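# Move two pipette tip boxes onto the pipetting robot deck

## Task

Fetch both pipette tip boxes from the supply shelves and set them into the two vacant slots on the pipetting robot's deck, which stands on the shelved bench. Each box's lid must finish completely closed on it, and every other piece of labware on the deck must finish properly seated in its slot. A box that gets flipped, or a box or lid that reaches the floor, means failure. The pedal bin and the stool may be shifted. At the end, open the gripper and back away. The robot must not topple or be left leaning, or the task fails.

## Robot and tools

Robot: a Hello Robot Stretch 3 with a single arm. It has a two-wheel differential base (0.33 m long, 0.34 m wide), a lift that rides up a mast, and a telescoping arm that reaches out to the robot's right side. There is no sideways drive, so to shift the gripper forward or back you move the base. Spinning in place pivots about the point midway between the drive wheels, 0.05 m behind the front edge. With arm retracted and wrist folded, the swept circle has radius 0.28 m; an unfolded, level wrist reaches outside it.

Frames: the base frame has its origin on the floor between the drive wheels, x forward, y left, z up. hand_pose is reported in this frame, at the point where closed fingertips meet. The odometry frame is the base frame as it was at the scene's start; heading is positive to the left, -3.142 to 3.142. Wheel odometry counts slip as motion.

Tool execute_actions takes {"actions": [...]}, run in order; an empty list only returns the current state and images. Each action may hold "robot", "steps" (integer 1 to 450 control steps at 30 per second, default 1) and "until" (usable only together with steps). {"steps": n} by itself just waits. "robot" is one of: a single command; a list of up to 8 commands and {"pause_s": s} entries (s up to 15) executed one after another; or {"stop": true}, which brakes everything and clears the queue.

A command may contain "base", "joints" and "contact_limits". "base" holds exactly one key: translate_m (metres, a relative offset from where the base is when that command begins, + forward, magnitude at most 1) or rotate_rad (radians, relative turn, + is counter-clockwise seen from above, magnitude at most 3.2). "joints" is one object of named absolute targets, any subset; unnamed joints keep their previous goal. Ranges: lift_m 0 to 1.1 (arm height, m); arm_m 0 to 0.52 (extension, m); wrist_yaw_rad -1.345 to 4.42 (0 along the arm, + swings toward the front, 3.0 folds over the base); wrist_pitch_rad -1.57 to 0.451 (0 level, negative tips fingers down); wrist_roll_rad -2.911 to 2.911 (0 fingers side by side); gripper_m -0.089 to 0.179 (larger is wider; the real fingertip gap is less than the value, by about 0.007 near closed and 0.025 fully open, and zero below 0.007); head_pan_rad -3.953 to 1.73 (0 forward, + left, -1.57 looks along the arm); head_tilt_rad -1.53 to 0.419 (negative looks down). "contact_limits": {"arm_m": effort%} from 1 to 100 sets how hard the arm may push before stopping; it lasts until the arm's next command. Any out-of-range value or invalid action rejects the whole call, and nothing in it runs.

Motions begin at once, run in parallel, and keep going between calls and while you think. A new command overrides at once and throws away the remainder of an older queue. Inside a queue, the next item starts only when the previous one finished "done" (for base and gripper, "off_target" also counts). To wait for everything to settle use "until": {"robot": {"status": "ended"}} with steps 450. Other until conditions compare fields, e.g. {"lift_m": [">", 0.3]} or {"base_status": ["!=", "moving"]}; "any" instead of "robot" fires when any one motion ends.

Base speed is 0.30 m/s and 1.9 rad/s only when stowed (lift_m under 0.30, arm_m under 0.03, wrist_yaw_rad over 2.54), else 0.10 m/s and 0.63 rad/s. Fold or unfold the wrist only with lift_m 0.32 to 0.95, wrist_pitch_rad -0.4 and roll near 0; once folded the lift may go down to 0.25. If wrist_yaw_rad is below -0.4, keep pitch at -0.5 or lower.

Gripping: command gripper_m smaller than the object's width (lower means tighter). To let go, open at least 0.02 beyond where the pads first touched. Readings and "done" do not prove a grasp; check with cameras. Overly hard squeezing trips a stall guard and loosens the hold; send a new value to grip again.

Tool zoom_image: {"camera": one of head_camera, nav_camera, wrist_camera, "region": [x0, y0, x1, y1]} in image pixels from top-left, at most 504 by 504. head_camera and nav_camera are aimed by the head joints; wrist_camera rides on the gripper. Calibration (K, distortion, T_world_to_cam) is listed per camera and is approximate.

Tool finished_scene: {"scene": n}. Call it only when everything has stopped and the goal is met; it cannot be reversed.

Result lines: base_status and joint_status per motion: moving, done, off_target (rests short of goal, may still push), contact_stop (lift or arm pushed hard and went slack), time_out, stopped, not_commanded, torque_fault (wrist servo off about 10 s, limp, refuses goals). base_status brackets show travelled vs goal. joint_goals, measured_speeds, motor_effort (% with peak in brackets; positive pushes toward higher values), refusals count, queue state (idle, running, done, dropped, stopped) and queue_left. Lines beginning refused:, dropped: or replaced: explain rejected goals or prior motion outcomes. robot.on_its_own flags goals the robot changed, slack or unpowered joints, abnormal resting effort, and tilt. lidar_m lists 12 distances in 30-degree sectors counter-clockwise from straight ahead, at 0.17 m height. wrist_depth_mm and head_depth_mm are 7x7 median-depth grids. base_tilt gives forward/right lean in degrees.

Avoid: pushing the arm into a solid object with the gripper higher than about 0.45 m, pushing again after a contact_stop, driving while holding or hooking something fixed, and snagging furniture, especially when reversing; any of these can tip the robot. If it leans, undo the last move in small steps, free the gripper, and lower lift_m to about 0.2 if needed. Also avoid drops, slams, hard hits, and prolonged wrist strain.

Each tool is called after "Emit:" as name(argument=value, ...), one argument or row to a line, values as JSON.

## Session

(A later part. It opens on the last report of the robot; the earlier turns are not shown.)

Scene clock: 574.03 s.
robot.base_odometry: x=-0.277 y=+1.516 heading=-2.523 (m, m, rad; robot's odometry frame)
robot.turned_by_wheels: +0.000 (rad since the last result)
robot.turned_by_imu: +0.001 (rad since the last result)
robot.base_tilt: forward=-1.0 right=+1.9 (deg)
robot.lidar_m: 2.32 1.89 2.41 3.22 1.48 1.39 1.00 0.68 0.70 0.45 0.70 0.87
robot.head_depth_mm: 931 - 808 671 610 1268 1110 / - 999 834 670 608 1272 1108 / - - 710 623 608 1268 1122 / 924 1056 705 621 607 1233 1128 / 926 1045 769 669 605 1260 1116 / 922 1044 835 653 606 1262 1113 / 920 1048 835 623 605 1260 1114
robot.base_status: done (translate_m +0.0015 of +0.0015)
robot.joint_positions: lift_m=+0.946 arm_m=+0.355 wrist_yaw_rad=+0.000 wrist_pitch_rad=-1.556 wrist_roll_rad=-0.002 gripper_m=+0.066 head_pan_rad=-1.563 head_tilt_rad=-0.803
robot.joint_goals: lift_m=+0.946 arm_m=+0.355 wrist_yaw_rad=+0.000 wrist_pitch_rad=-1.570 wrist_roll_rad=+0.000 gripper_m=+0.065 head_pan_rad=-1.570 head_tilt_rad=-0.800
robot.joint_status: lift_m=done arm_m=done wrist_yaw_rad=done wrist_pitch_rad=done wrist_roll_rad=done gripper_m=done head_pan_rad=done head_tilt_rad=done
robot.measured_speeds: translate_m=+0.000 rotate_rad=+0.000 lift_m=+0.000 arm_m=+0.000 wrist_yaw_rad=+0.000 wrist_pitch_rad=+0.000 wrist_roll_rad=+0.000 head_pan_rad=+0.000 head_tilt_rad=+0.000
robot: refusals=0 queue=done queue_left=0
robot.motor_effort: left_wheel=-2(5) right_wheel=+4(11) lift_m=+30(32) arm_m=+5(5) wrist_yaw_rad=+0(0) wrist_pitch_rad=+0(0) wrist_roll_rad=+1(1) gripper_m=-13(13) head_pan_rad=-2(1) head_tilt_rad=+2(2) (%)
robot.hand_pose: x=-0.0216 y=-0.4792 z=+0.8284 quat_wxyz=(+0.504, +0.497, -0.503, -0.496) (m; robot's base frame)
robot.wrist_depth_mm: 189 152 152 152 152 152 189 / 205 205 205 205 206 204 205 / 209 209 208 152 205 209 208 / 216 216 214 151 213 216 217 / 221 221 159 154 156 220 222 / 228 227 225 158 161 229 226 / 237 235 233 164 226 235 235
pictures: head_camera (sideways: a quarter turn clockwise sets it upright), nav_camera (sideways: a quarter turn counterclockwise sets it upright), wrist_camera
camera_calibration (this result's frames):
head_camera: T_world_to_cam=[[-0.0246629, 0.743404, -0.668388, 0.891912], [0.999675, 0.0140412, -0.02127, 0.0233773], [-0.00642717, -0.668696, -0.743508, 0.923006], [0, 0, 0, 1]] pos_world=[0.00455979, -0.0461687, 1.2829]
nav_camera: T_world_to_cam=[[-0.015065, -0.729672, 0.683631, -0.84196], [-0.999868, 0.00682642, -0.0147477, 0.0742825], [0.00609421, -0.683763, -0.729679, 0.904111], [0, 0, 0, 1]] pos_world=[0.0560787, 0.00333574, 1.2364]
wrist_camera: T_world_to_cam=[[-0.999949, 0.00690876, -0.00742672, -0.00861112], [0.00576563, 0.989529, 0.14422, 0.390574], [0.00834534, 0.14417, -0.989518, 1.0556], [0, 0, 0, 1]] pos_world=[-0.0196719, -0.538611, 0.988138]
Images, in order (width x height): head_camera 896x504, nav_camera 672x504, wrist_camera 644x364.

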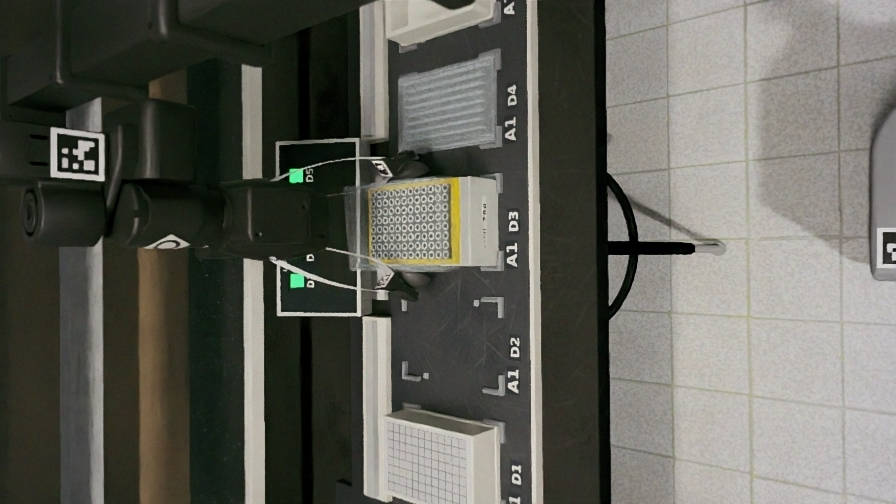

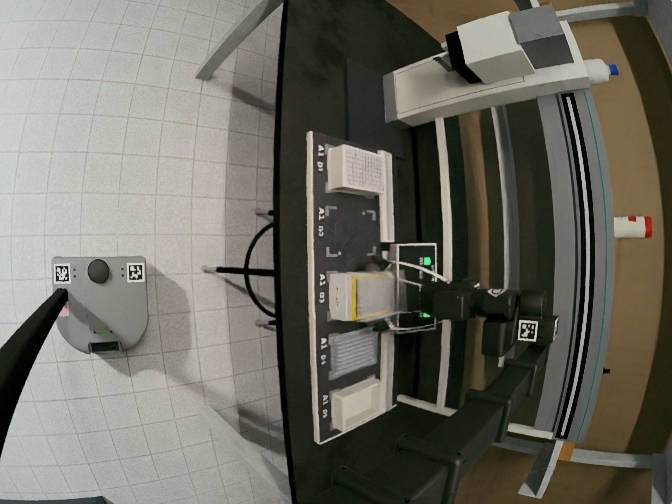

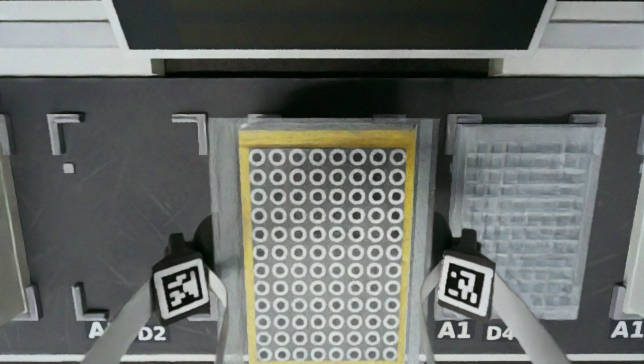

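Emit:
execute_actions(
  actions=[
    {"robot":[{"joints":{"arm_m":0.3515}},{"joints":{"lift_m":0.940}}],"steps":450,"until":{"robot":{"status":"ended"}}},
  ],
)

Emit:
zoom_image(
  camera="head_camera",
  region=[300, 130, 540, 320],
)

Scene clock: 580.17 s.
robot.base_odometry: x=-0.277 y=+1.516 heading=-2.523 (m, m, rad; robot's odometry frame)
robot.turned_by_wheels: +0.000 (rad since the last result)
robot.turned_by_imu: +0.001 (rad since the last result)
robot.base_tilt: forward=-0.9 right=+1.8 (deg)
robot.lidar_m: 2.31 1.89 2.40 3.23 1.48 1.40 1.00 0.68 0.70 0.45 0.70 0.87
robot.head_depth_mm: 934 - 787 669 608 1254 1113 / - 988 834 669 608 1255 1110 / - 981 705 623 609 1256 1129 / 926 1052 705 624 608 1238 1118 / 929 1045 774 672 606 1254 1113 / 924 1044 834 652 607 1270 1115 / 922 1048 835 622 603 1260 1120
robot.base_status: done (translate_m +0.0015 of +0.0015)
robot.joint_positions: lift_m=+0.940 arm_m=+0.352 wrist_yaw_rad=+0.000 wrist_pitch_rad=-1.556 wrist_roll_rad=-0.002 gripper_m=+0.066 head_pan_rad=-1.563 head_tilt_rad=-0.803
robot.joint_goals: lift_m=+0.940 arm_m=+0.351 wrist_yaw_rad=+0.000 wrist_pitch_rad=-1.570 wrist_roll_rad=+0.000 gripper_m=+0.065 head_pan_rad=-1.570 head_tilt_rad=-0.800
robot.joint_status: lift_m=done arm_m=done wrist_yaw_rad=done wrist_pitch_rad=done wrist_roll_rad=done gripper_m=done head_pan_rad=done head_tilt_rad=done
robot.measured_speeds: translate_m=+0.000 rotate_rad=+0.000 lift_m=+0.000 arm_m=+0.000 wrist_yaw_rad=+0.000 wrist_pitch_rad=+0.000 wrist_roll_rad=+0.000 head_pan_rad=+0.000 head_tilt_rad=+0.000
robot: refusals=0 queue=done queue_left=0
robot.motor_effort: left_wheel=-2(2) right_wheel=+3(4) lift_m=+31(31) arm_m=-6(5) wrist_yaw_rad=-1(0) wrist_pitch_rad=+0(1) wrist_roll_rad=+1(1) gripper_m=-13(13) head_pan_rad=-1(2) head_tilt_rad=+2(2) (%)
robot.hand_pose: x=-0.0216 y=-0.4765 z=+0.8224 quat_wxyz=(+0.504, +0.497, -0.503, -0.496) (m; robot's base frame)
robot.wrist_depth_mm: 180 148 148 148 149 148 181 / 197 199 201 199 200 199 199 / 201 203 201 145 199 203 204 / 211 209 208 144 148 209 209 / 215 216 152 147 149 216 215 / 220 221 156 153 153 222 220 / 227 229 227 157 221 229 229
pictures: head_camera (sideways: a quarter turn clockwise sets it upright), nav_camera (sideways: a quarter turn counterclockwise sets it upright), wrist_camera
camera_calibration (this result's frames):
head_camera: T_world_to_cam=[[-0.0246629, 0.743404, -0.668388, 0.891912], [0.999675, 0.0140412, -0.02127, 0.0233773], [-0.00642717, -0.668696, -0.743508, 0.923006], [0, 0, 0, 1]] pos_world=[0.00455979, -0.0461687, 1.2829]
nav_camera: T_world_to_cam=[[-0.015065, -0.729672, 0.683631, -0.84196], [-0.999868, 0.00682642, -0.0147477, 0.0742825], [0.00609421, -0.683763, -0.729679, 0.904111], [0, 0, 0, 1]] pos_world=[0.0560787, 0.00333573, 1.2364]
wrist_camera: T_world_to_cam=[[-0.999949, 0.00690504, -0.00742965, -0.0086739], [0.00576519, 0.989592, 0.143786, 0.38916], [0.00834516, 0.143736, -0.989581, 1.04909], [0, 0, 0, 1]] pos_world=[-0.0196718, -0.535841, 0.982137]
Images, in order (width x height): head_camera 896x504, nav_camera 672x504, wrist_camera 644x364.

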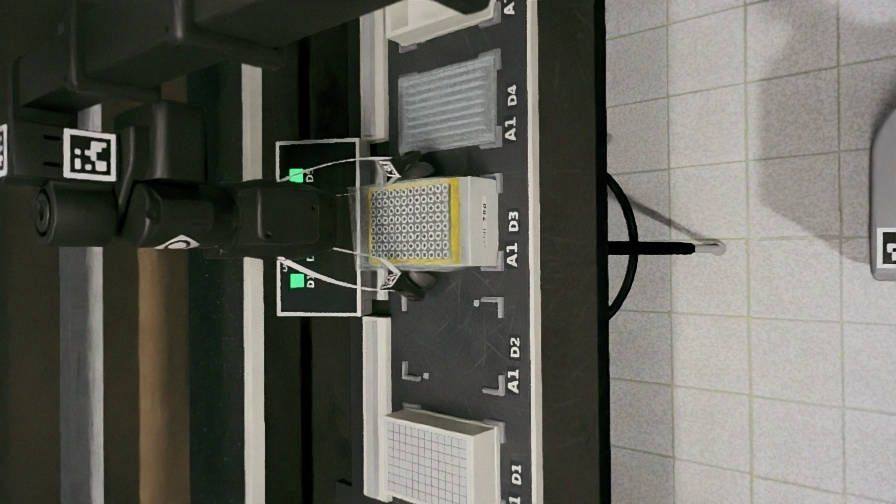

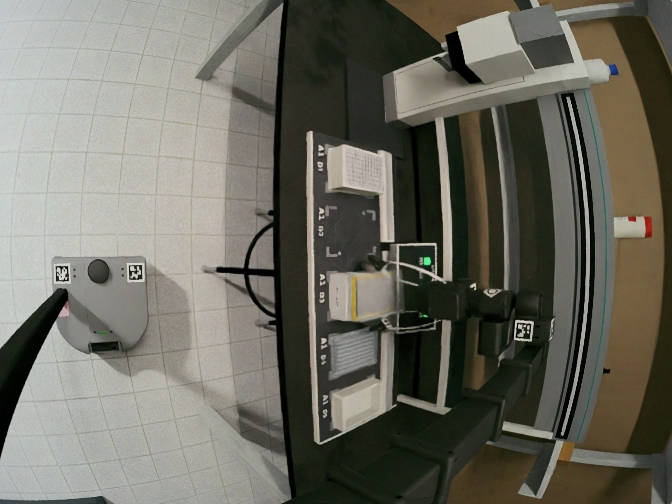

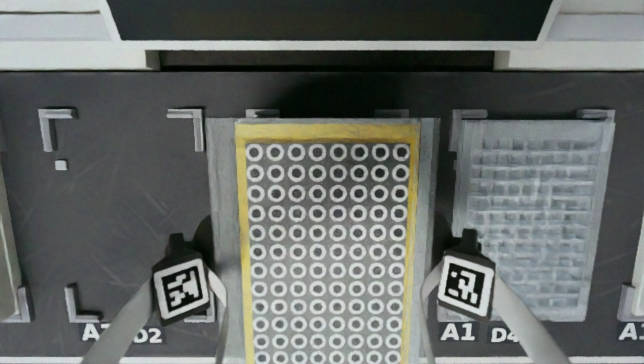

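Region (300, 130, 540, 320) of head_camera's 896x504 image, scaled by 2.100, with more detail than that image has; it fills the top 399 rows of this view, and the rest is white.

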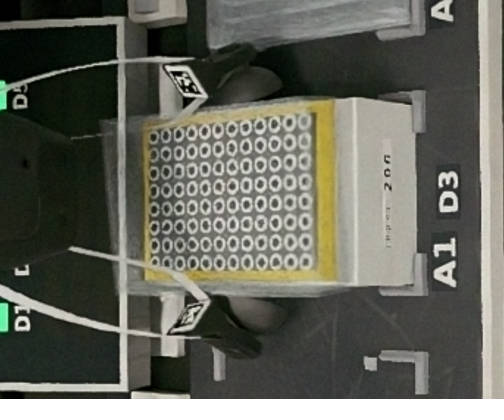

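Going on. Lower a bit more and release.

Emit:
execute_actions(
  actions=[
    {"robot":[{"joints":{"lift_m":0.934}}],"steps":200,"until":{"robot":{"status":"ended"}}},
    {"robot":[{"joints":{"gripper_m":0.13,"lift_m":0.934}},{"joints":{"lift_m":0.99}},{"joints":{"arm_m":0.2}}],"steps":450,"until":{"robot":{"status":"ended"}}},
  ],
)

Emit:
zoom_image(
  camera="head_camera",
  region=[300, 130, 540, 320],
)

Scene clock: 588.90 s.
robot.base_odometry: x=-0.277 y=+1.516 heading=-2.523 (m, m, rad; robot's odometry frame)
robot.turned_by_wheels: +0.000 (rad since the last result)
robot.turned_by_imu: +0.001 (rad since the last result)
robot.base_tilt: forward=-1.1 right=+2.0 (deg)
robot.lidar_m: 2.32 1.89 2.40 3.22 1.47 1.40 0.99 0.68 0.70 0.45 0.70 0.87
robot.head_depth_mm: 930 - 789 667 609 1257 1110 / - 984 831 670 609 1261 1112 / - - 707 623 609 1257 1125 / 922 1059 705 620 609 1233 1123 / 922 1042 792 669 607 1261 1110 / 921 1045 833 656 605 1263 1113 / 923 1044 833 624 604 1263 1108
robot.base_status: done (translate_m +0.0015 of +0.0015)
robot.joint_positions: lift_m=+0.935 arm_m=+0.352 wrist_yaw_rad=+0.000 wrist_pitch_rad=-1.556 wrist_roll_rad=-0.002 gripper_m=+0.130 head_pan_rad=-1.563 head_tilt_rad=-0.803
robot.joint_goals: lift_m=+0.935 arm_m=+0.351 wrist_yaw_rad=+0.000 wrist_pitch_rad=-1.570 wrist_roll_rad=+0.000 gripper_m=+0.130 head_pan_rad=-1.570 head_tilt_rad=-0.800
robot.joint_status: lift_m=contact_stop arm_m=done wrist_yaw_rad=done wrist_pitch_rad=done wrist_roll_rad=done gripper_m=done head_pan_rad=done head_tilt_rad=done
robot.measured_speeds: translate_m=+0.000 rotate_rad=+0.000 lift_m=+0.000 arm_m=+0.000 wrist_yaw_rad=+0.000 wrist_pitch_rad=+0.000 wrist_roll_rad=+0.000 head_pan_rad=+0.000 head_tilt_rad=+0.000
robot: refusals=0 queue=dropped queue_left=0
robot.on_its_own: lift_m is slack since a contact_stop, until your next command for it
robot.motor_effort: left_wheel=-1(2) right_wheel=+2(4) lift_m=+37(39) arm_m=-6(6) wrist_yaw_rad=+0(0) wrist_pitch_rad=+0(1) wrist_roll_rad=+1(1) gripper_m=+0(93) head_pan_rad=-1(2) head_tilt_rad=+3(3) (%)
robot.hand_pose: x=-0.0216 y=-0.4764 z=+0.8173 quat_wxyz=(+0.504, +0.497, -0.503, -0.496) (m; robot's base frame)
robot.wrist_depth_mm: 178 144 145 144 145 144 178 / 194 194 195 195 196 195 193 / 198 197 195 139 192 200 199 / 204 204 202 139 142 205 203 / 211 209 208 143 146 210 210 / 216 - 211 147 149 - 215 / 223 223 218 152 220 223 222
pictures: head_camera (sideways: a quarter turn clockwise sets it upright), nav_camera (sideways: a quarter turn counterclockwise sets it upright), wrist_camera
replaced: robot.lift_m: its motion had ended contact_stop
dropped: robot: command 0 of its queue: lift_m: contact_stop
camera_calibration (this result's frames):
head_camera: T_world_to_cam=[[-0.024662, 0.74329, -0.668514, 0.892076], [0.999675, 0.0140375, -0.0212711, 0.0233787], [-0.00642632, -0.668822, -0.743395, 0.922858], [0, 0, 0, 1]] pos_world=[0.00455981, -0.0461719, 1.28291]
nav_camera: T_world_to_cam=[[-0.0150659, -0.729556, 0.683755, -0.842121], [-0.999868, 0.00682404, -0.0147501, 0.0742857], [0.00609504, -0.683887, -0.729563, 0.90396], [0, 0, 0, 1]] pos_world=[0.0560788, 0.00332462, 1.2364]
wrist_camera: T_world_to_cam=[[-0.999949, 0.00690589, -0.0074266, -0.00871493], [0.00576268, 0.989527, 0.144236, 0.38937], [0.00834489, 0.144185, -0.989516, 1.04417], [0, 0, 0, 1]] pos_world=[-0.0196717, -0.535785, 0.976992]
Images, in order (width x height): head_camera 896x504, nav_camera 672x504, wrist_camera 644x364.

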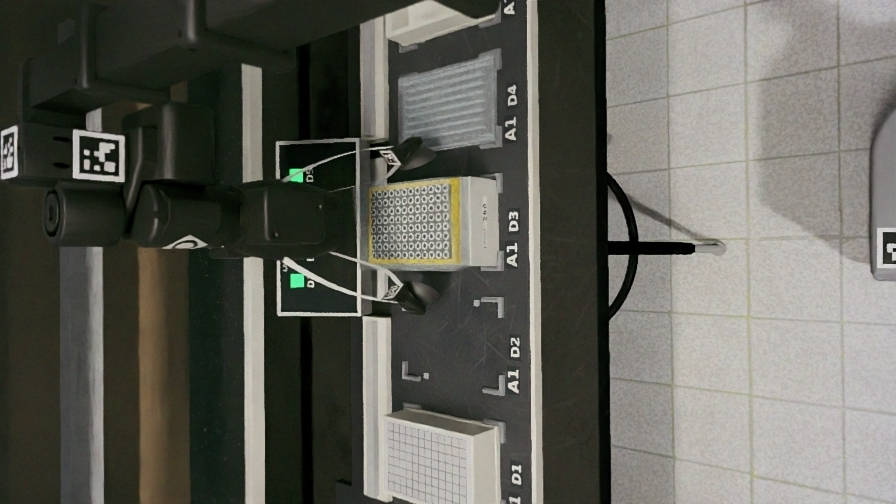

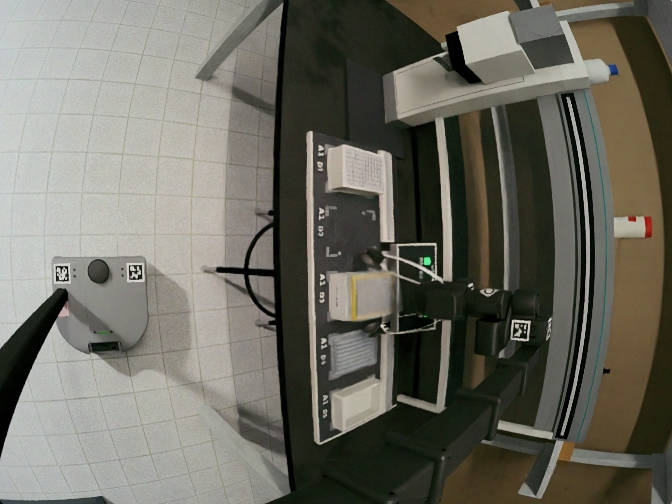

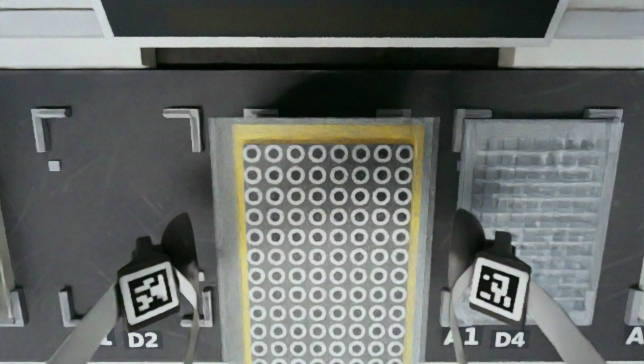

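Region (300, 130, 540, 320) of head_camera's 896x504 image, scaled by 2.100, with more detail than that image has; it fills the top 399 rows of this view, and the rest is white.

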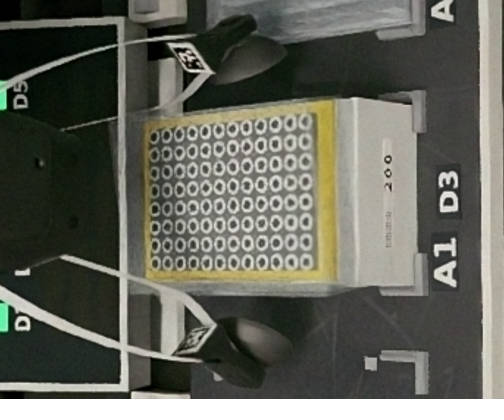

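Emit:
execute_actions(
  actions=[
    {"robot":[{"base":{"translate_m":-0.002},"joints":{"lift_m":0.935}},{"joints":{"gripper_m":0.09}},{"joints":{"gripper_m":0.13}}],"steps":300,"until":{"robot":{"status":"ended"}}},
  ],
)

Emit:
zoom_image(
  camera="head_camera",
  region=[300, 130, 540, 320],
)

Scene clock: 598.13 s.
robot.base_odometry: x=-0.276 y=+1.517 heading=-2.523 (m, m, rad; robot's odometry frame)
robot.turned_by_wheels: +0.000 (rad since the last result)
robot.turned_by_imu: +0.001 (rad since the last result)
robot.base_tilt: forward=-1.0 right=+2.0 (deg)
robot.lidar_m: 2.32 1.88 2.41 3.22 1.48 1.39 0.99 0.68 0.70 0.45 0.70 0.87
robot.head_depth_mm: 931 - 789 671 607 1269 1112 / - 980 833 669 611 1254 1110 / - - 708 624 610 1259 1126 / 927 1052 705 622 609 1237 1129 / 926 1052 788 669 607 1273 1116 / 924 1047 834 657 604 1265 1113 / 918 1045 835 624 604 1259 1115
robot.base_status: done (translate_m -0.0020 of -0.0020)
robot.joint_positions: lift_m=+0.935 arm_m=+0.352 wrist_yaw_rad=+0.000 wrist_pitch_rad=-1.556 wrist_roll_rad=-0.002 gripper_m=+0.130 head_pan_rad=-1.563 head_tilt_rad=-0.803
robot.joint_goals: lift_m=+0.935 arm_m=+0.351 wrist_yaw_rad=+0.000 wrist_pitch_rad=-1.570 wrist_roll_rad=+0.000 gripper_m=+0.130 head_pan_rad=-1.570 head_tilt_rad=-0.800
robot.joint_status: lift_m=done arm_m=done wrist_yaw_rad=done wrist_pitch_rad=done wrist_roll_rad=done gripper_m=done head_pan_rad=done head_tilt_rad=done
robot.measured_speeds: translate_m=+0.000 rotate_rad=+0.000 lift_m=+0.000 arm_m=+0.000 wrist_yaw_rad=+0.000 wrist_pitch_rad=+0.000 wrist_roll_rad=+0.000 head_pan_rad=+0.000 head_tilt_rad=+0.000
robot: refusals=0 queue=done queue_left=0
robot.motor_effort: left_wheel=-2(7) right_wheel=+2(6) lift_m=+34(37) arm_m=-6(6) wrist_yaw_rad=+0(1) wrist_pitch_rad=+0(1) wrist_roll_rad=+1(1) gripper_m=+0(92) head_pan_rad=-2(3) head_tilt_rad=+2(2) (%)
robot.hand_pose: x=-0.0216 y=-0.4764 z=+0.8173 quat_wxyz=(+0.504, +0.497, -0.503, -0.496) (m; robot's base frame)
robot.wrist_depth_mm: 179 144 144 144 144 144 178 / 194 194 195 195 196 195 195 / 200 199 192 139 191 199 198 / 203 204 202 138 143 204 204 / 210 208 208 143 145 208 210 / 217 - 212 147 149 - 216 / 222 224 216 151 219 225 224
pictures: head_camera (sideways: a quarter turn clockwise sets it upright), nav_camera (sideways: a quarter turn counterclockwise sets it upright), wrist_camera
camera_calibration (this result's frames):
head_camera: T_world_to_cam=[[-0.0246621, 0.74329, -0.668514, 0.892076], [0.999675, 0.0140376, -0.0212711, 0.0233787], [-0.00642624, -0.668822, -0.743395, 0.922858], [0, 0, 0, 1]] pos_world=[0.00455981, -0.0461719, 1.28291]
nav_camera: T_world_to_cam=[[-0.0150659, -0.729556, 0.683755, -0.842121], [-0.999868, 0.00682392, -0.0147501, 0.0742857], [0.00609512, -0.683887, -0.729563, 0.90396], [0, 0, 0, 1]] pos_world=[0.0560788, 0.00332463, 1.2364]
wrist_camera: T_world_to_cam=[[-0.999949, 0.00690587, -0.0074266, -0.00871494], [0.00576265, 0.989527, 0.144236, 0.38937], [0.00834489, 0.144185, -0.989516, 1.04417], [0, 0, 0, 1]] pos_world=[-0.0196717, -0.535785, 0.976992]
Images, in order (width x height): head_camera 896x504, nav_camera 672x504, wrist_camera 644x364.

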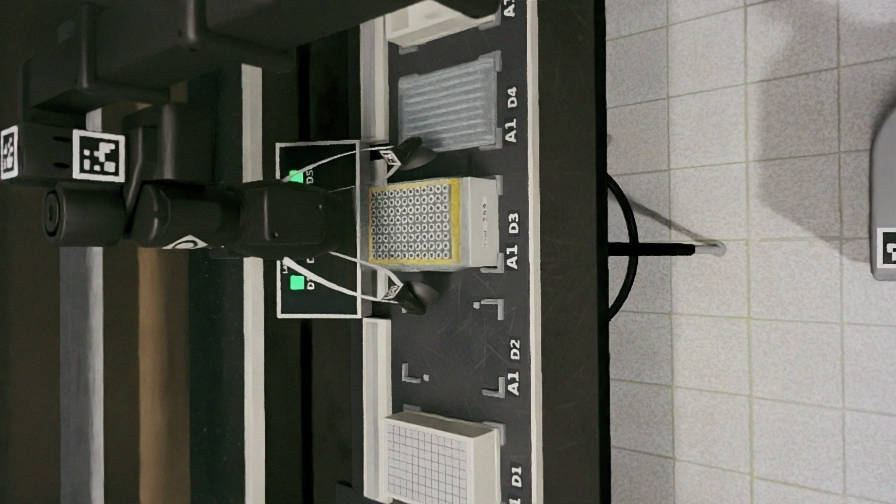

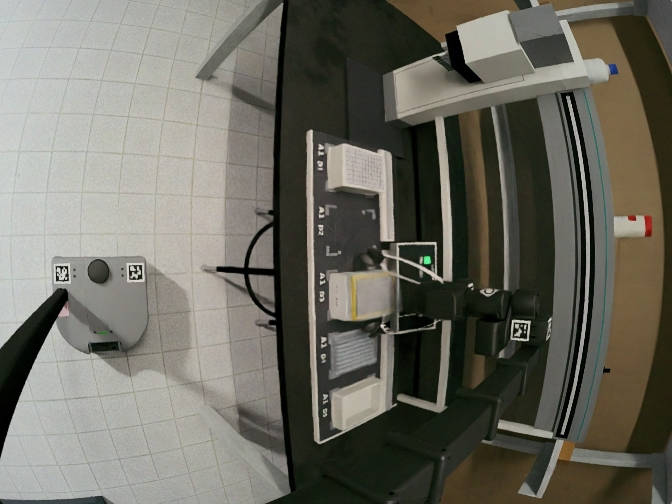

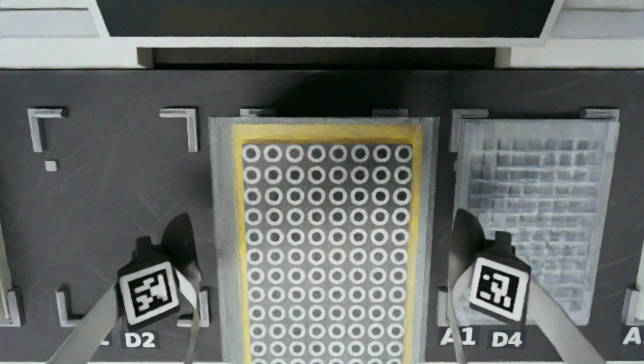

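Region (300, 130, 540, 320) of head_camera's 896x504 image, scaled by 2.100, with more detail than that image has; it fills the top 399 rows of this view, and the rest is white.

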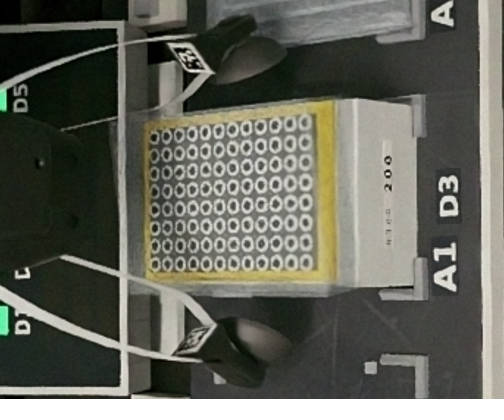

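Emit:
execute_actions(
  actions=[
    {"robot":[{"joints":{"lift_m":1.0}},{"base":{"translate_m":-0.022},"joints":{"gripper_m":0.01}},{"joints":{"lift_m":0.975}}],"steps":300,"until":{"robot":{"status":"ended"}}},
  ],
)

Emit:
zoom_image(
  camera="head_camera",
  region=[300, 140, 540, 330],
)

Scene clock: 605.73 s.
robot.base_odometry: x=-0.258 y=+1.530 heading=-2.523 (m, m, rad; robot's odometry frame)
robot.turned_by_wheels: +0.000 (rad since the last result)
robot.turned_by_imu: +0.001 (rad since the last result)
robot.base_tilt: forward=-1.0 right=+1.9 (deg)
robot.lidar_m: 2.34 1.91 2.43 3.23 1.46 1.37 0.97 0.66 0.69 0.45 0.71 0.89
robot.head_depth_mm: - 1024 838 664 609 1251 1113 / - 1055 833 673 609 1257 1116 / - 1066 716 655 609 1262 1121 / 933 1047 708 610 608 1237 1130 / 927 1052 756 672 607 1262 1120 / 928 1044 815 672 606 1259 1108 / 919 1046 811 635 602 1259 1115
robot.base_status: done (translate_m -0.0220 of -0.0220)
robot.joint_positions: lift_m=+0.979 arm_m=+0.352 wrist_yaw_rad=+0.000 wrist_pitch_rad=-1.555 wrist_roll_rad=-0.002 gripper_m=+0.010 head_pan_rad=-1.564 head_tilt_rad=-0.801
robot.joint_goals: lift_m=+0.979 arm_m=+0.351 wrist_yaw_rad=+0.000 wrist_pitch_rad=-1.570 wrist_roll_rad=+0.000 gripper_m=+0.010 head_pan_rad=-1.570 head_tilt_rad=-0.800
robot.joint_status: lift_m=contact_stop arm_m=done wrist_yaw_rad=done wrist_pitch_rad=done wrist_roll_rad=done gripper_m=done head_pan_rad=done head_tilt_rad=done
robot.measured_speeds: translate_m=+0.000 rotate_rad=-0.003 lift_m=+0.004 arm_m=+0.000 wrist_yaw_rad=+0.000 wrist_pitch_rad=-0.024 wrist_roll_rad=+0.000 head_pan_rad=+0.000 head_tilt_rad=+0.000
robot: refusals=0 queue=dropped queue_left=0
robot.on_its_own: lift_m is slack since a contact_stop, until your next command for it
robot.motor_effort: left_wheel=-2(7) right_wheel=+8(13) lift_m=+24(45) arm_m=-4(6) wrist_yaw_rad=+0(0) wrist_pitch_rad=+0(1) wrist_roll_rad=+1(1) gripper_m=-1(94) head_pan_rad=-1(2) head_tilt_rad=+0(2) (%)
robot.hand_pose: x=-0.0216 y=-0.4767 z=+0.8609 quat_wxyz=(+0.504, +0.496, -0.503, -0.496) (m; robot's base frame)
robot.wrist_depth_mm: 225 181 181 181 181 225 225 / 235 238 241 240 236 237 235 / 242 243 239 184 242 244 242 / 251 249 187 185 251 250 244 / 256 256 192 190 257 256 250 / 260 265 265 197 265 265 256 / 288 286 288 285 287 286 286
pictures: head_camera (sideways: a quarter turn clockwise sets it upright), nav_camera (sideways: a quarter turn counterclockwise sets it upright), wrist_camera
camera_calibration (this result's frames):
head_camera: T_world_to_cam=[[-0.0245817, 0.742227, -0.669697, 0.893617], [0.999677, 0.013906, -0.0212817, 0.0233926], [-0.00648302, -0.670004, -0.742329, 0.921472], [0, 0, 0, 1]] pos_world=[0.00455552, -0.0462019, 1.28299]
nav_camera: T_world_to_cam=[[-0.0151451, -0.728465, 0.684915, -0.843633], [-0.999867, 0.00689815, -0.0147726, 0.0743151], [0.00603671, -0.685048, -0.728473, 0.902543], [0, 0, 0, 1]] pos_world=[0.0560799, 0.00321546, 1.23639]
wrist_camera: T_world_to_cam=[[-0.999949, 0.00686039, -0.00743746, -0.0084018], [0.00572961, 0.989759, 0.142632, 0.384869], [0.00833981, 0.142582, -0.989748, 1.08683], [0, 0, 0, 1]] pos_world=[-0.0196705, -0.535833, 1.02073]
Images, in order (width x height): head_camera 896x504, nav_camera 672x504, wrist_camera 644x364.

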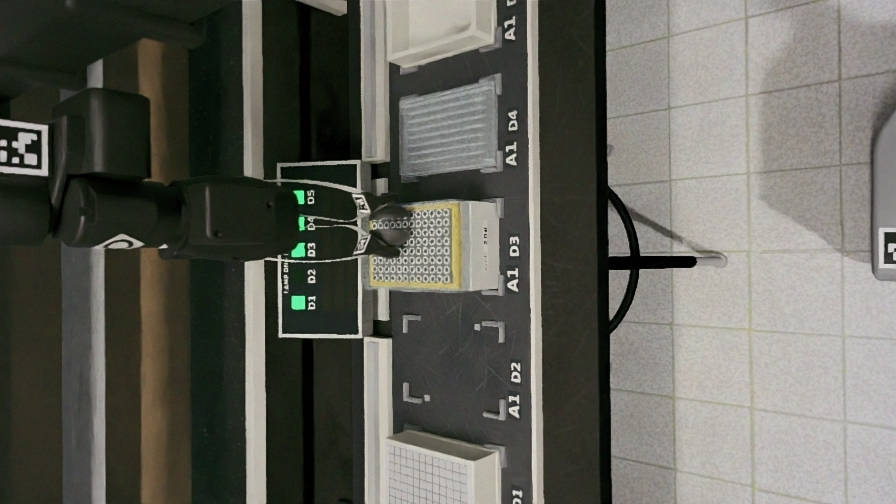

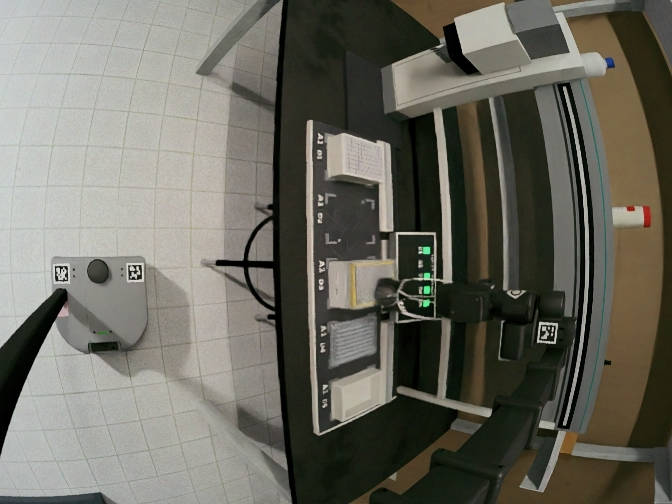

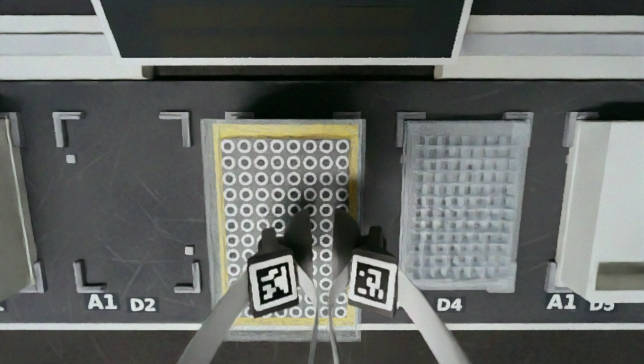

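Region (300, 140, 540, 330) of head_camera's 896x504 image, scaled by 2.100, with more detail than that image has; it fills the top 399 rows of this view, and the rest is white.

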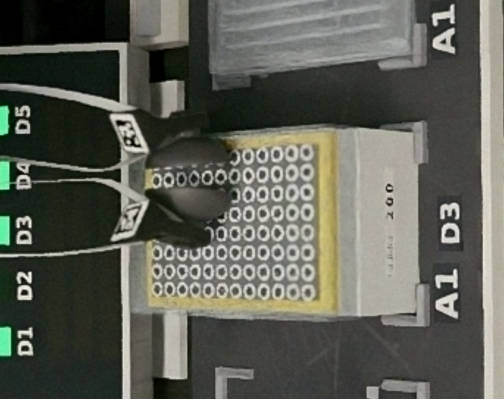

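Emit:
execute_actions(
  actions=[
    {"robot":[{"joints":{"lift_m":1.0}},{"joints":{"arm_m":0.0},"base":{"rotate_rad":-0.597}},{"base":{"translate_m":-0.693},"joints":{"lift_m":0.665,"gripper_m":0.17,"head_tilt_rad":-0.95}},{"base":{"rotate_rad":-0.922},"joints":{"wrist_pitch_rad":-0.9}},{"joints":{"arm_m":0.2}}],"steps":450,"until":{"robot":{"status":"ended"}}},
    {"steps":300,"until":{"robot":{"status":"ended"}}},
  ],
)

Scene clock: 637.57 s.
robot.base_odometry: x=+0.435 y=+1.545 heading=+2.242 (m, m, rad; robot's odometry frame)
robot.turned_by_wheels: -1.518 (rad since the last result)
robot.turned_by_imu: -1.527 (rad since the last result)
robot.base_tilt: forward=-1.0 right=+1.9 (deg)
robot.lidar_m: 0.74 1.03 1.58 2.34 2.42 2.90 2.85 0.80 0.84 0.48 0.40 1.27
robot.head_depth_mm: 548 462 986 890 1222 1218 - / 563 462 980 - - 1209 - / 563 462 981 - 1232 1225 - / 546 462 966 884 1240 1213 - / 533 462 844 858 1047 1214 1094 / 512 452 506 652 1336 1215 1102 / 352 390 1110 1494 1353 1212 1099
robot.base_status: done (rotate_rad -0.9218 of -0.9220)
robot.joint_positions: lift_m=+0.665 arm_m=+0.200 wrist_yaw_rad=+0.000 wrist_pitch_rad=-0.914 wrist_roll_rad=-0.002 gripper_m=+0.170 head_pan_rad=-1.564 head_tilt_rad=-0.938
robot.joint_goals: lift_m=+0.665 arm_m=+0.200 wrist_yaw_rad=+0.000 wrist_pitch_rad=-0.900 wrist_roll_rad=+0.000 gripper_m=+0.170 head_pan_rad=-1.570 head_tilt_rad=-0.950
robot.joint_status: lift_m=done arm_m=done wrist_yaw_rad=done wrist_pitch_rad=done wrist_roll_rad=done gripper_m=done head_pan_rad=done head_tilt_rad=done
robot.measured_speeds: translate_m=+0.000 rotate_rad=+0.000 lift_m=+0.000 arm_m=+0.000 wrist_yaw_rad=+0.000 wrist_pitch_rad=+0.000 wrist_roll_rad=+0.000 head_pan_rad=+0.000 head_tilt_rad=+0.000
robot: refusals=0 queue=done queue_left=0
robot.motor_effort: left_wheel=+5(9) right_wheel=-5(9) lift_m=+31(45) arm_m=+5(5) wrist_yaw_rad=+0(1) wrist_pitch_rad=+4(5) wrist_roll_rad=+1(1) gripper_m=+0(96) head_pan_rad=-2(2) head_tilt_rad=-4(16) (%)
robot.hand_pose: x=-0.0216 y=-0.4820 z=+0.5863 quat_wxyz=(+0.635, +0.313, -0.634, -0.312) (m; robot's base frame)
robot.wrist_depth_mm: 178 244 313 220 304 311 314 / 180 247 283 199 274 285 282 / 181 251 258 185 193 261 258 / 183 234 241 215 231 240 240 / 179 221 222 222 222 223 221 / - 207 209 208 206 206 207 / - 192 194 194 194 194 191
pictures: head_camera (sideways: a quarter turn clockwise sets it upright), nav_camera (sideways: a quarter turn counterclockwise sets it upright), wrist_camera
camera_calibration (this result's frames):
head_camera: T_world_to_cam=[[-0.0251967, 0.826472, -0.562413, 0.753839], [0.999656, 0.0167442, -0.02018, 0.0219547], [-0.00726103, -0.562728, -0.82661, 1.03106], [0, 0, 0, 1]] pos_world=[0.00453374, -0.043187, 1.2767]
nav_camera: T_world_to_cam=[[-0.0145141, -0.814912, 0.579402, -0.706159], [-0.999881, 0.00877384, -0.0127069, 0.0716234], [0.00527144, -0.579518, -0.814943, 1.01498], [0, 0, 0, 1]] pos_world=[0.0560152, 0.012116, 1.23721]
wrist_camera: T_world_to_cam=[[-0.999952, 0.000233921, -0.00980418, -0.012158], [0.00488403, 0.878799, -0.477166, 0.739104], [0.00850428, -0.477191, -0.878758, 0.451996], [0, 0, 0, 1]] pos_world=[-0.0196112, -0.433832, 0.749751]
Images, in order (width x height): head_camera 896x504, nav_camera 672x504, wrist_camera 644x364.

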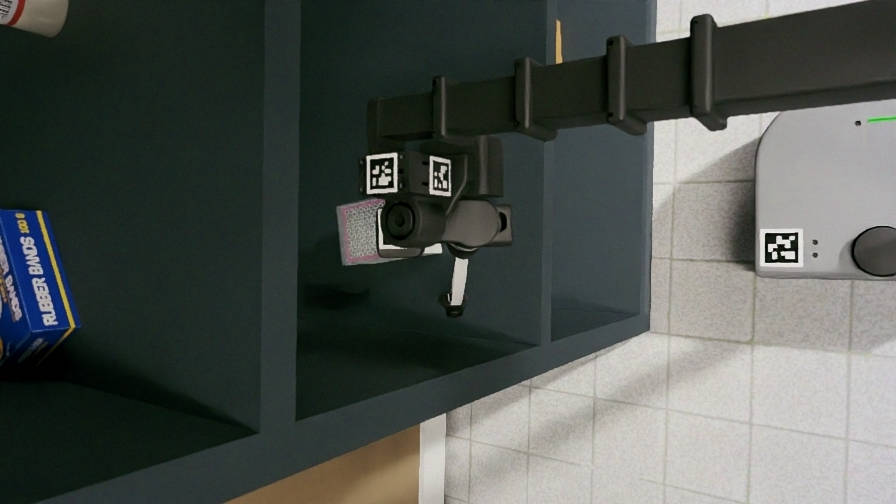

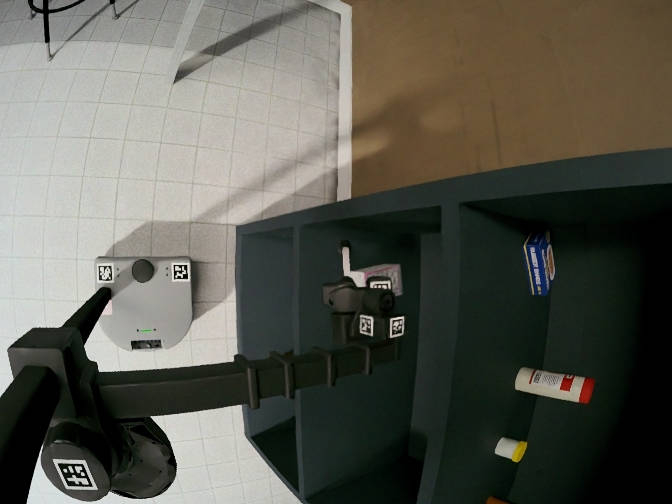

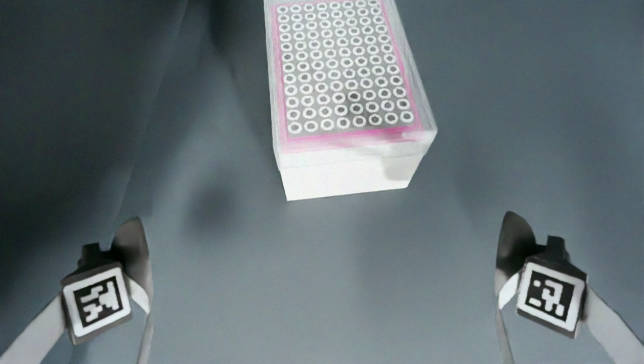

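Emit:
execute_actions(
  actions=[
    {"robot":[{"base":{"translate_m":-0.0237},"joints":{"wrist_yaw_rad":0.17}},{"joints":{"arm_m":0.332}},{"joints":{"gripper_m":0.125}}],"steps":450,"until":{"robot":{"status":"ended"}}},
  ],
)

Scene clock: 647.50 s.
robot.base_odometry: x=+0.450 y=+1.527 heading=+2.242 (m, m, rad; robot's odometry frame)
robot.turned_by_wheels: +0.000 (rad since the last result)
robot.turned_by_imu: +0.001 (rad since the last result)
robot.base_tilt: forward=-1.0 right=+2.0 (deg)
robot.lidar_m: 0.77 1.05 1.60 2.34 2.41 2.89 2.82 0.78 0.83 0.57 0.41 1.27
robot.head_depth_mm: 541 462 981 886 1225 1206 - / 562 462 964 - - 1216 - / 562 461 433 886 1225 1221 - / 546 461 437 866 1224 1218 - / 533 462 962 880 1051 1208 1095 / 536 462 569 694 1312 1212 1098 / 416 422 485 1487 1359 1212 1093
robot.base_status: done (translate_m -0.0237 of -0.0237)
robot.joint_positions: lift_m=+0.665 arm_m=+0.332 wrist_yaw_rad=+0.169 wrist_pitch_rad=-0.914 wrist_roll_rad=-0.002 gripper_m=+0.125 head_pan_rad=-1.564 head_tilt_rad=-0.938
robot.joint_goals: lift_m=+0.665 arm_m=+0.332 wrist_yaw_rad=+0.170 wrist_pitch_rad=-0.900 wrist_roll_rad=+0.000 gripper_m=+0.125 head_pan_rad=-1.570 head_tilt_rad=-0.950
robot.joint_status: lift_m=done arm_m=done wrist_yaw_rad=done wrist_pitch_rad=done wrist_roll_rad=done gripper_m=done head_pan_rad=done head_tilt_rad=done
robot.measured_speeds: translate_m=+0.000 rotate_rad=+0.000 lift_m=+0.000 arm_m=+0.000 wrist_yaw_rad=+0.000 wrist_pitch_rad=+0.000 wrist_roll_rad=+0.000 head_pan_rad=+0.000 head_tilt_rad=+0.000
robot: refusals=0 queue=done queue_left=0
robot.motor_effort: left_wheel=+5(6) right_wheel=-4(11) lift_m=+31(31) arm_m=+5(6) wrist_yaw_rad=+0(2) wrist_pitch_rad=+4(5) wrist_roll_rad=+1(1) gripper_m=+0(94) head_pan_rad=+0(3) head_tilt_rad=-4(5) (%)
robot.hand_pose: x=+0.0015 y=-0.6121 z=+0.5863 quat_wxyz=(+0.659, +0.365, -0.605, -0.257) (m; robot's base frame)
robot.wrist_depth_mm: 161 207 301 301 286 269 254 / 166 218 284 283 285 284 277 / 171 225 259 260 259 258 259 / 176 232 239 167 231 239 238 / 183 220 218 155 158 226 222 / 189 - 200 144 148 - 205 / 189 192 189 135 137 192 194
pictures: head_camera (sideways: a quarter turn clockwise sets it upright), nav_camera (sideways: a quarter turn counterclockwise sets it upright), wrist_camera
camera_calibration (this result's frames):
head_camera: T_world_to_cam=[[-0.025197, 0.826476, -0.562407, 0.753831], [0.999656, 0.0167446, -0.0201799, 0.0219546], [-0.00726094, -0.562722, -0.826614, 1.03107], [0, 0, 0, 1]] pos_world=[0.00453375, -0.0431868, 1.2767]
nav_camera: T_world_to_cam=[[-0.0145138, -0.814917, 0.579396, -0.70615], [-0.999881, 0.00877369, -0.0127068, 0.0716232], [0.00527154, -0.579512, -0.814947, 1.01499], [0, 0, 0, 1]] pos_world=[0.0560152, 0.0121165, 1.23721]
wrist_camera: T_world_to_cam=[[-0.985778, -0.167769, -0.00980423, -0.0918936], [-0.142811, 0.867027, -0.477356, 0.846484], [0.0885861, -0.469166, -0.878655, 0.394463], [0, 0, 0, 1]] pos_world=[-0.004643, -0.564273, 0.749771]
Images, in order (width x height): head_camera 896x504, nav_camera 672x504, wrist_camera 644x364.

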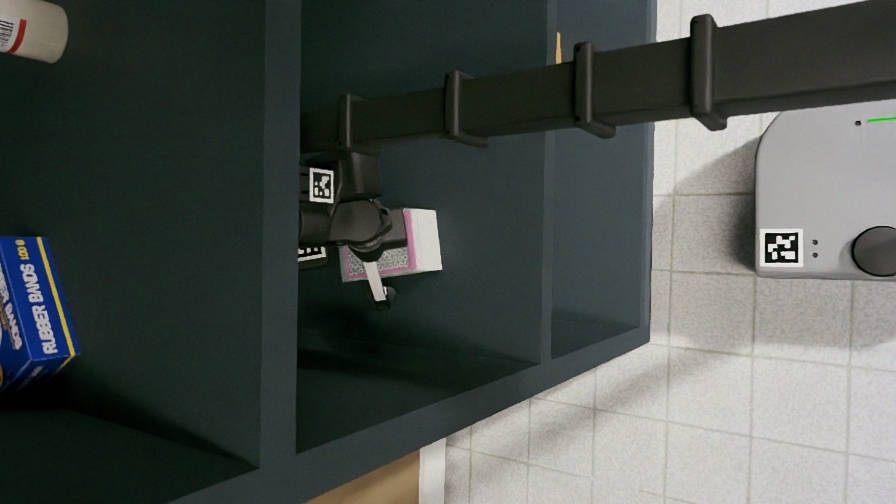

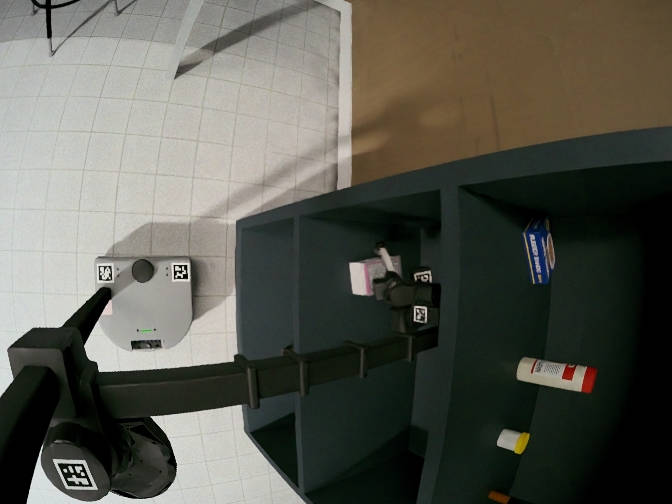

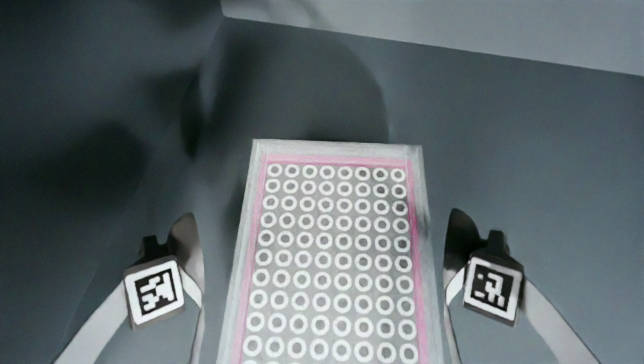

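Emit:
execute_actions(
  actions=[
    {"robot":[{"joints":{"wrist_yaw_rad":0.13}},{"joints":{"gripper_m":0.065}},{"joints":{"lift_m":0.699}},{"joints":{"arm_m":0.0}},{"base":{"rotate_rad":0.628}},{"base":{"translate_m":0.532},"joints":{"lift_m":0.95,"head_tilt_rad":-0.8}},{"base":{"rotate_rad":0.89}},{"joints":{"arm_m":0.211}}],"steps":450,"until":{"robot":{"status":"ended"}}},
    {"steps":300,"until":{"robot":{"status":"ended"}}},
  ],
)

Scene clock: 677.13 s.
robot.base_odometry: x=-0.063 y=+1.670 heading=-2.524 (m, m, rad; robot's odometry frame)
robot.turned_by_wheels: +1.518 (rad since the last result)
robot.turned_by_imu: +1.531 (rad since the last result)
robot.base_tilt: forward=-1.0 right=+1.9 (deg)
robot.lidar_m: 2.58 2.12 2.76 3.23 1.36 0.74 0.82 0.50 0.47 0.67 0.52 1.12
robot.head_depth_mm: 938 - 785 686 608 1067 1116 / 935 - 785 685 608 1262 1111 / 914 - - 670 609 1254 1124 / 930 1063 863 648 607 1264 1124 / 930 1054 834 671 611 1262 1116 / 929 1053 717 669 611 1259 1112 / 924 1051 709 616 609 1262 1123
robot.base_status: done (rotate_rad +0.8898 of +0.8900)
robot.joint_positions: lift_m=+0.950 arm_m=+0.211 wrist_yaw_rad=+0.130 wrist_pitch_rad=-0.913 wrist_roll_rad=-0.002 gripper_m=+0.066 head_pan_rad=-1.564 head_tilt_rad=-0.803
robot.joint_goals: lift_m=+0.950 arm_m=+0.211 wrist_yaw_rad=+0.130 wrist_pitch_rad=-0.900 wrist_roll_rad=+0.000 gripper_m=+0.065 head_pan_rad=-1.570 head_tilt_rad=-0.800
robot.joint_status: lift_m=done arm_m=done wrist_yaw_rad=done wrist_pitch_rad=done wrist_roll_rad=done gripper_m=done head_pan_rad=done head_tilt_rad=done
robot.measured_speeds: translate_m=+0.000 rotate_rad=+0.000 lift_m=+0.000 arm_m=+0.000 wrist_yaw_rad=+0.000 wrist_pitch_rad=+0.000 wrist_roll_rad=+0.000 head_pan_rad=+0.000 head_tilt_rad=+0.000
robot: refusals=0 queue=done queue_left=0
robot.motor_effort: left_wheel=-2(7) right_wheel=+4(8) lift_m=+43(45) arm_m=+5(7) wrist_yaw_rad=+0(2) wrist_pitch_rad=+4(5) wrist_roll_rad=+1(1) gripper_m=-12(95) head_pan_rad=-3(2) head_tilt_rad=+2(13) (%)
robot.hand_pose: x=-0.0038 y=-0.4920 z=+0.8709 quat_wxyz=(+0.654, +0.353, -0.612, -0.270) (m; robot's base frame)
robot.wrist_depth_mm: 258 255 397 397 390 391 398 / 260 257 356 356 348 358 356 / 314 268 312 312 320 325 328 / 242 289 289 283 281 299 302 / 247 269 271 255 263 279 281 / 242 252 245 244 244 263 259 / 234 234 230 227 236 243 243
pictures: head_camera (sideways: a quarter turn clockwise sets it upright), nav_camera (sideways: a quarter turn counterclockwise sets it upright), wrist_camera
camera_calibration (this result's frames):
head_camera: T_world_to_cam=[[-0.0245913, 0.743411, -0.668382, 0.891903], [0.999677, 0.013945, -0.0212699, 0.0233772], [-0.0064917, -0.668689, -0.743514, 0.923013], [0, 0, 0, 1]] pos_world=[0.00455534, -0.0461684, 1.2829]
nav_camera: T_world_to_cam=[[-0.0151353, -0.729676, 0.683625, -0.841952], [-0.999867, 0.00692296, -0.0147475, 0.0742824], [0.00602822, -0.683758, -0.729684, 0.904119], [0, 0, 0, 1]] pos_world=[0.0560791, 0.00333145, 1.2364]
wrist_camera: T_world_to_cam=[[-0.991562, -0.129264, -0.00980057, -0.0552389], [-0.108913, 0.871682, -0.477817, 0.880288], [0.0703074, -0.472717, -0.878405, 0.699329], [0, 0, 0, 1]] pos_world=[-0.00806592, -0.443886, 1.03437]
Images, in order (width x height): head_camera 896x504, nav_camera 672x504, wrist_camera 644x364.

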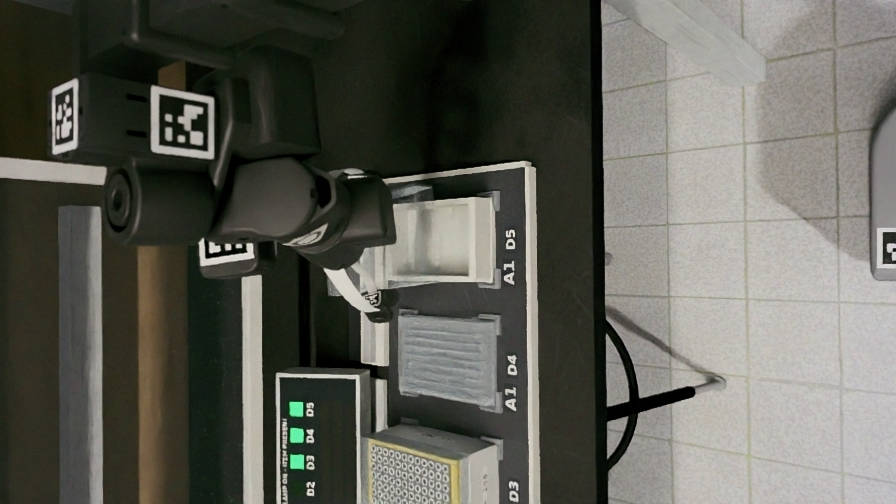

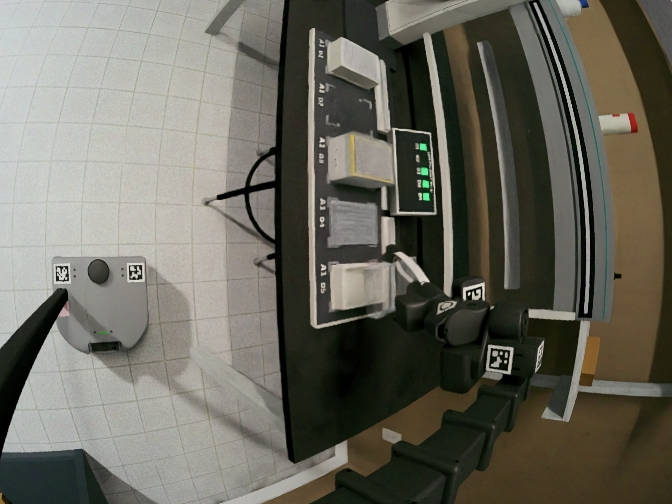

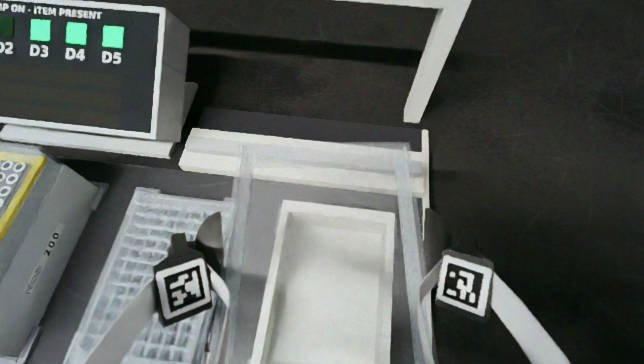

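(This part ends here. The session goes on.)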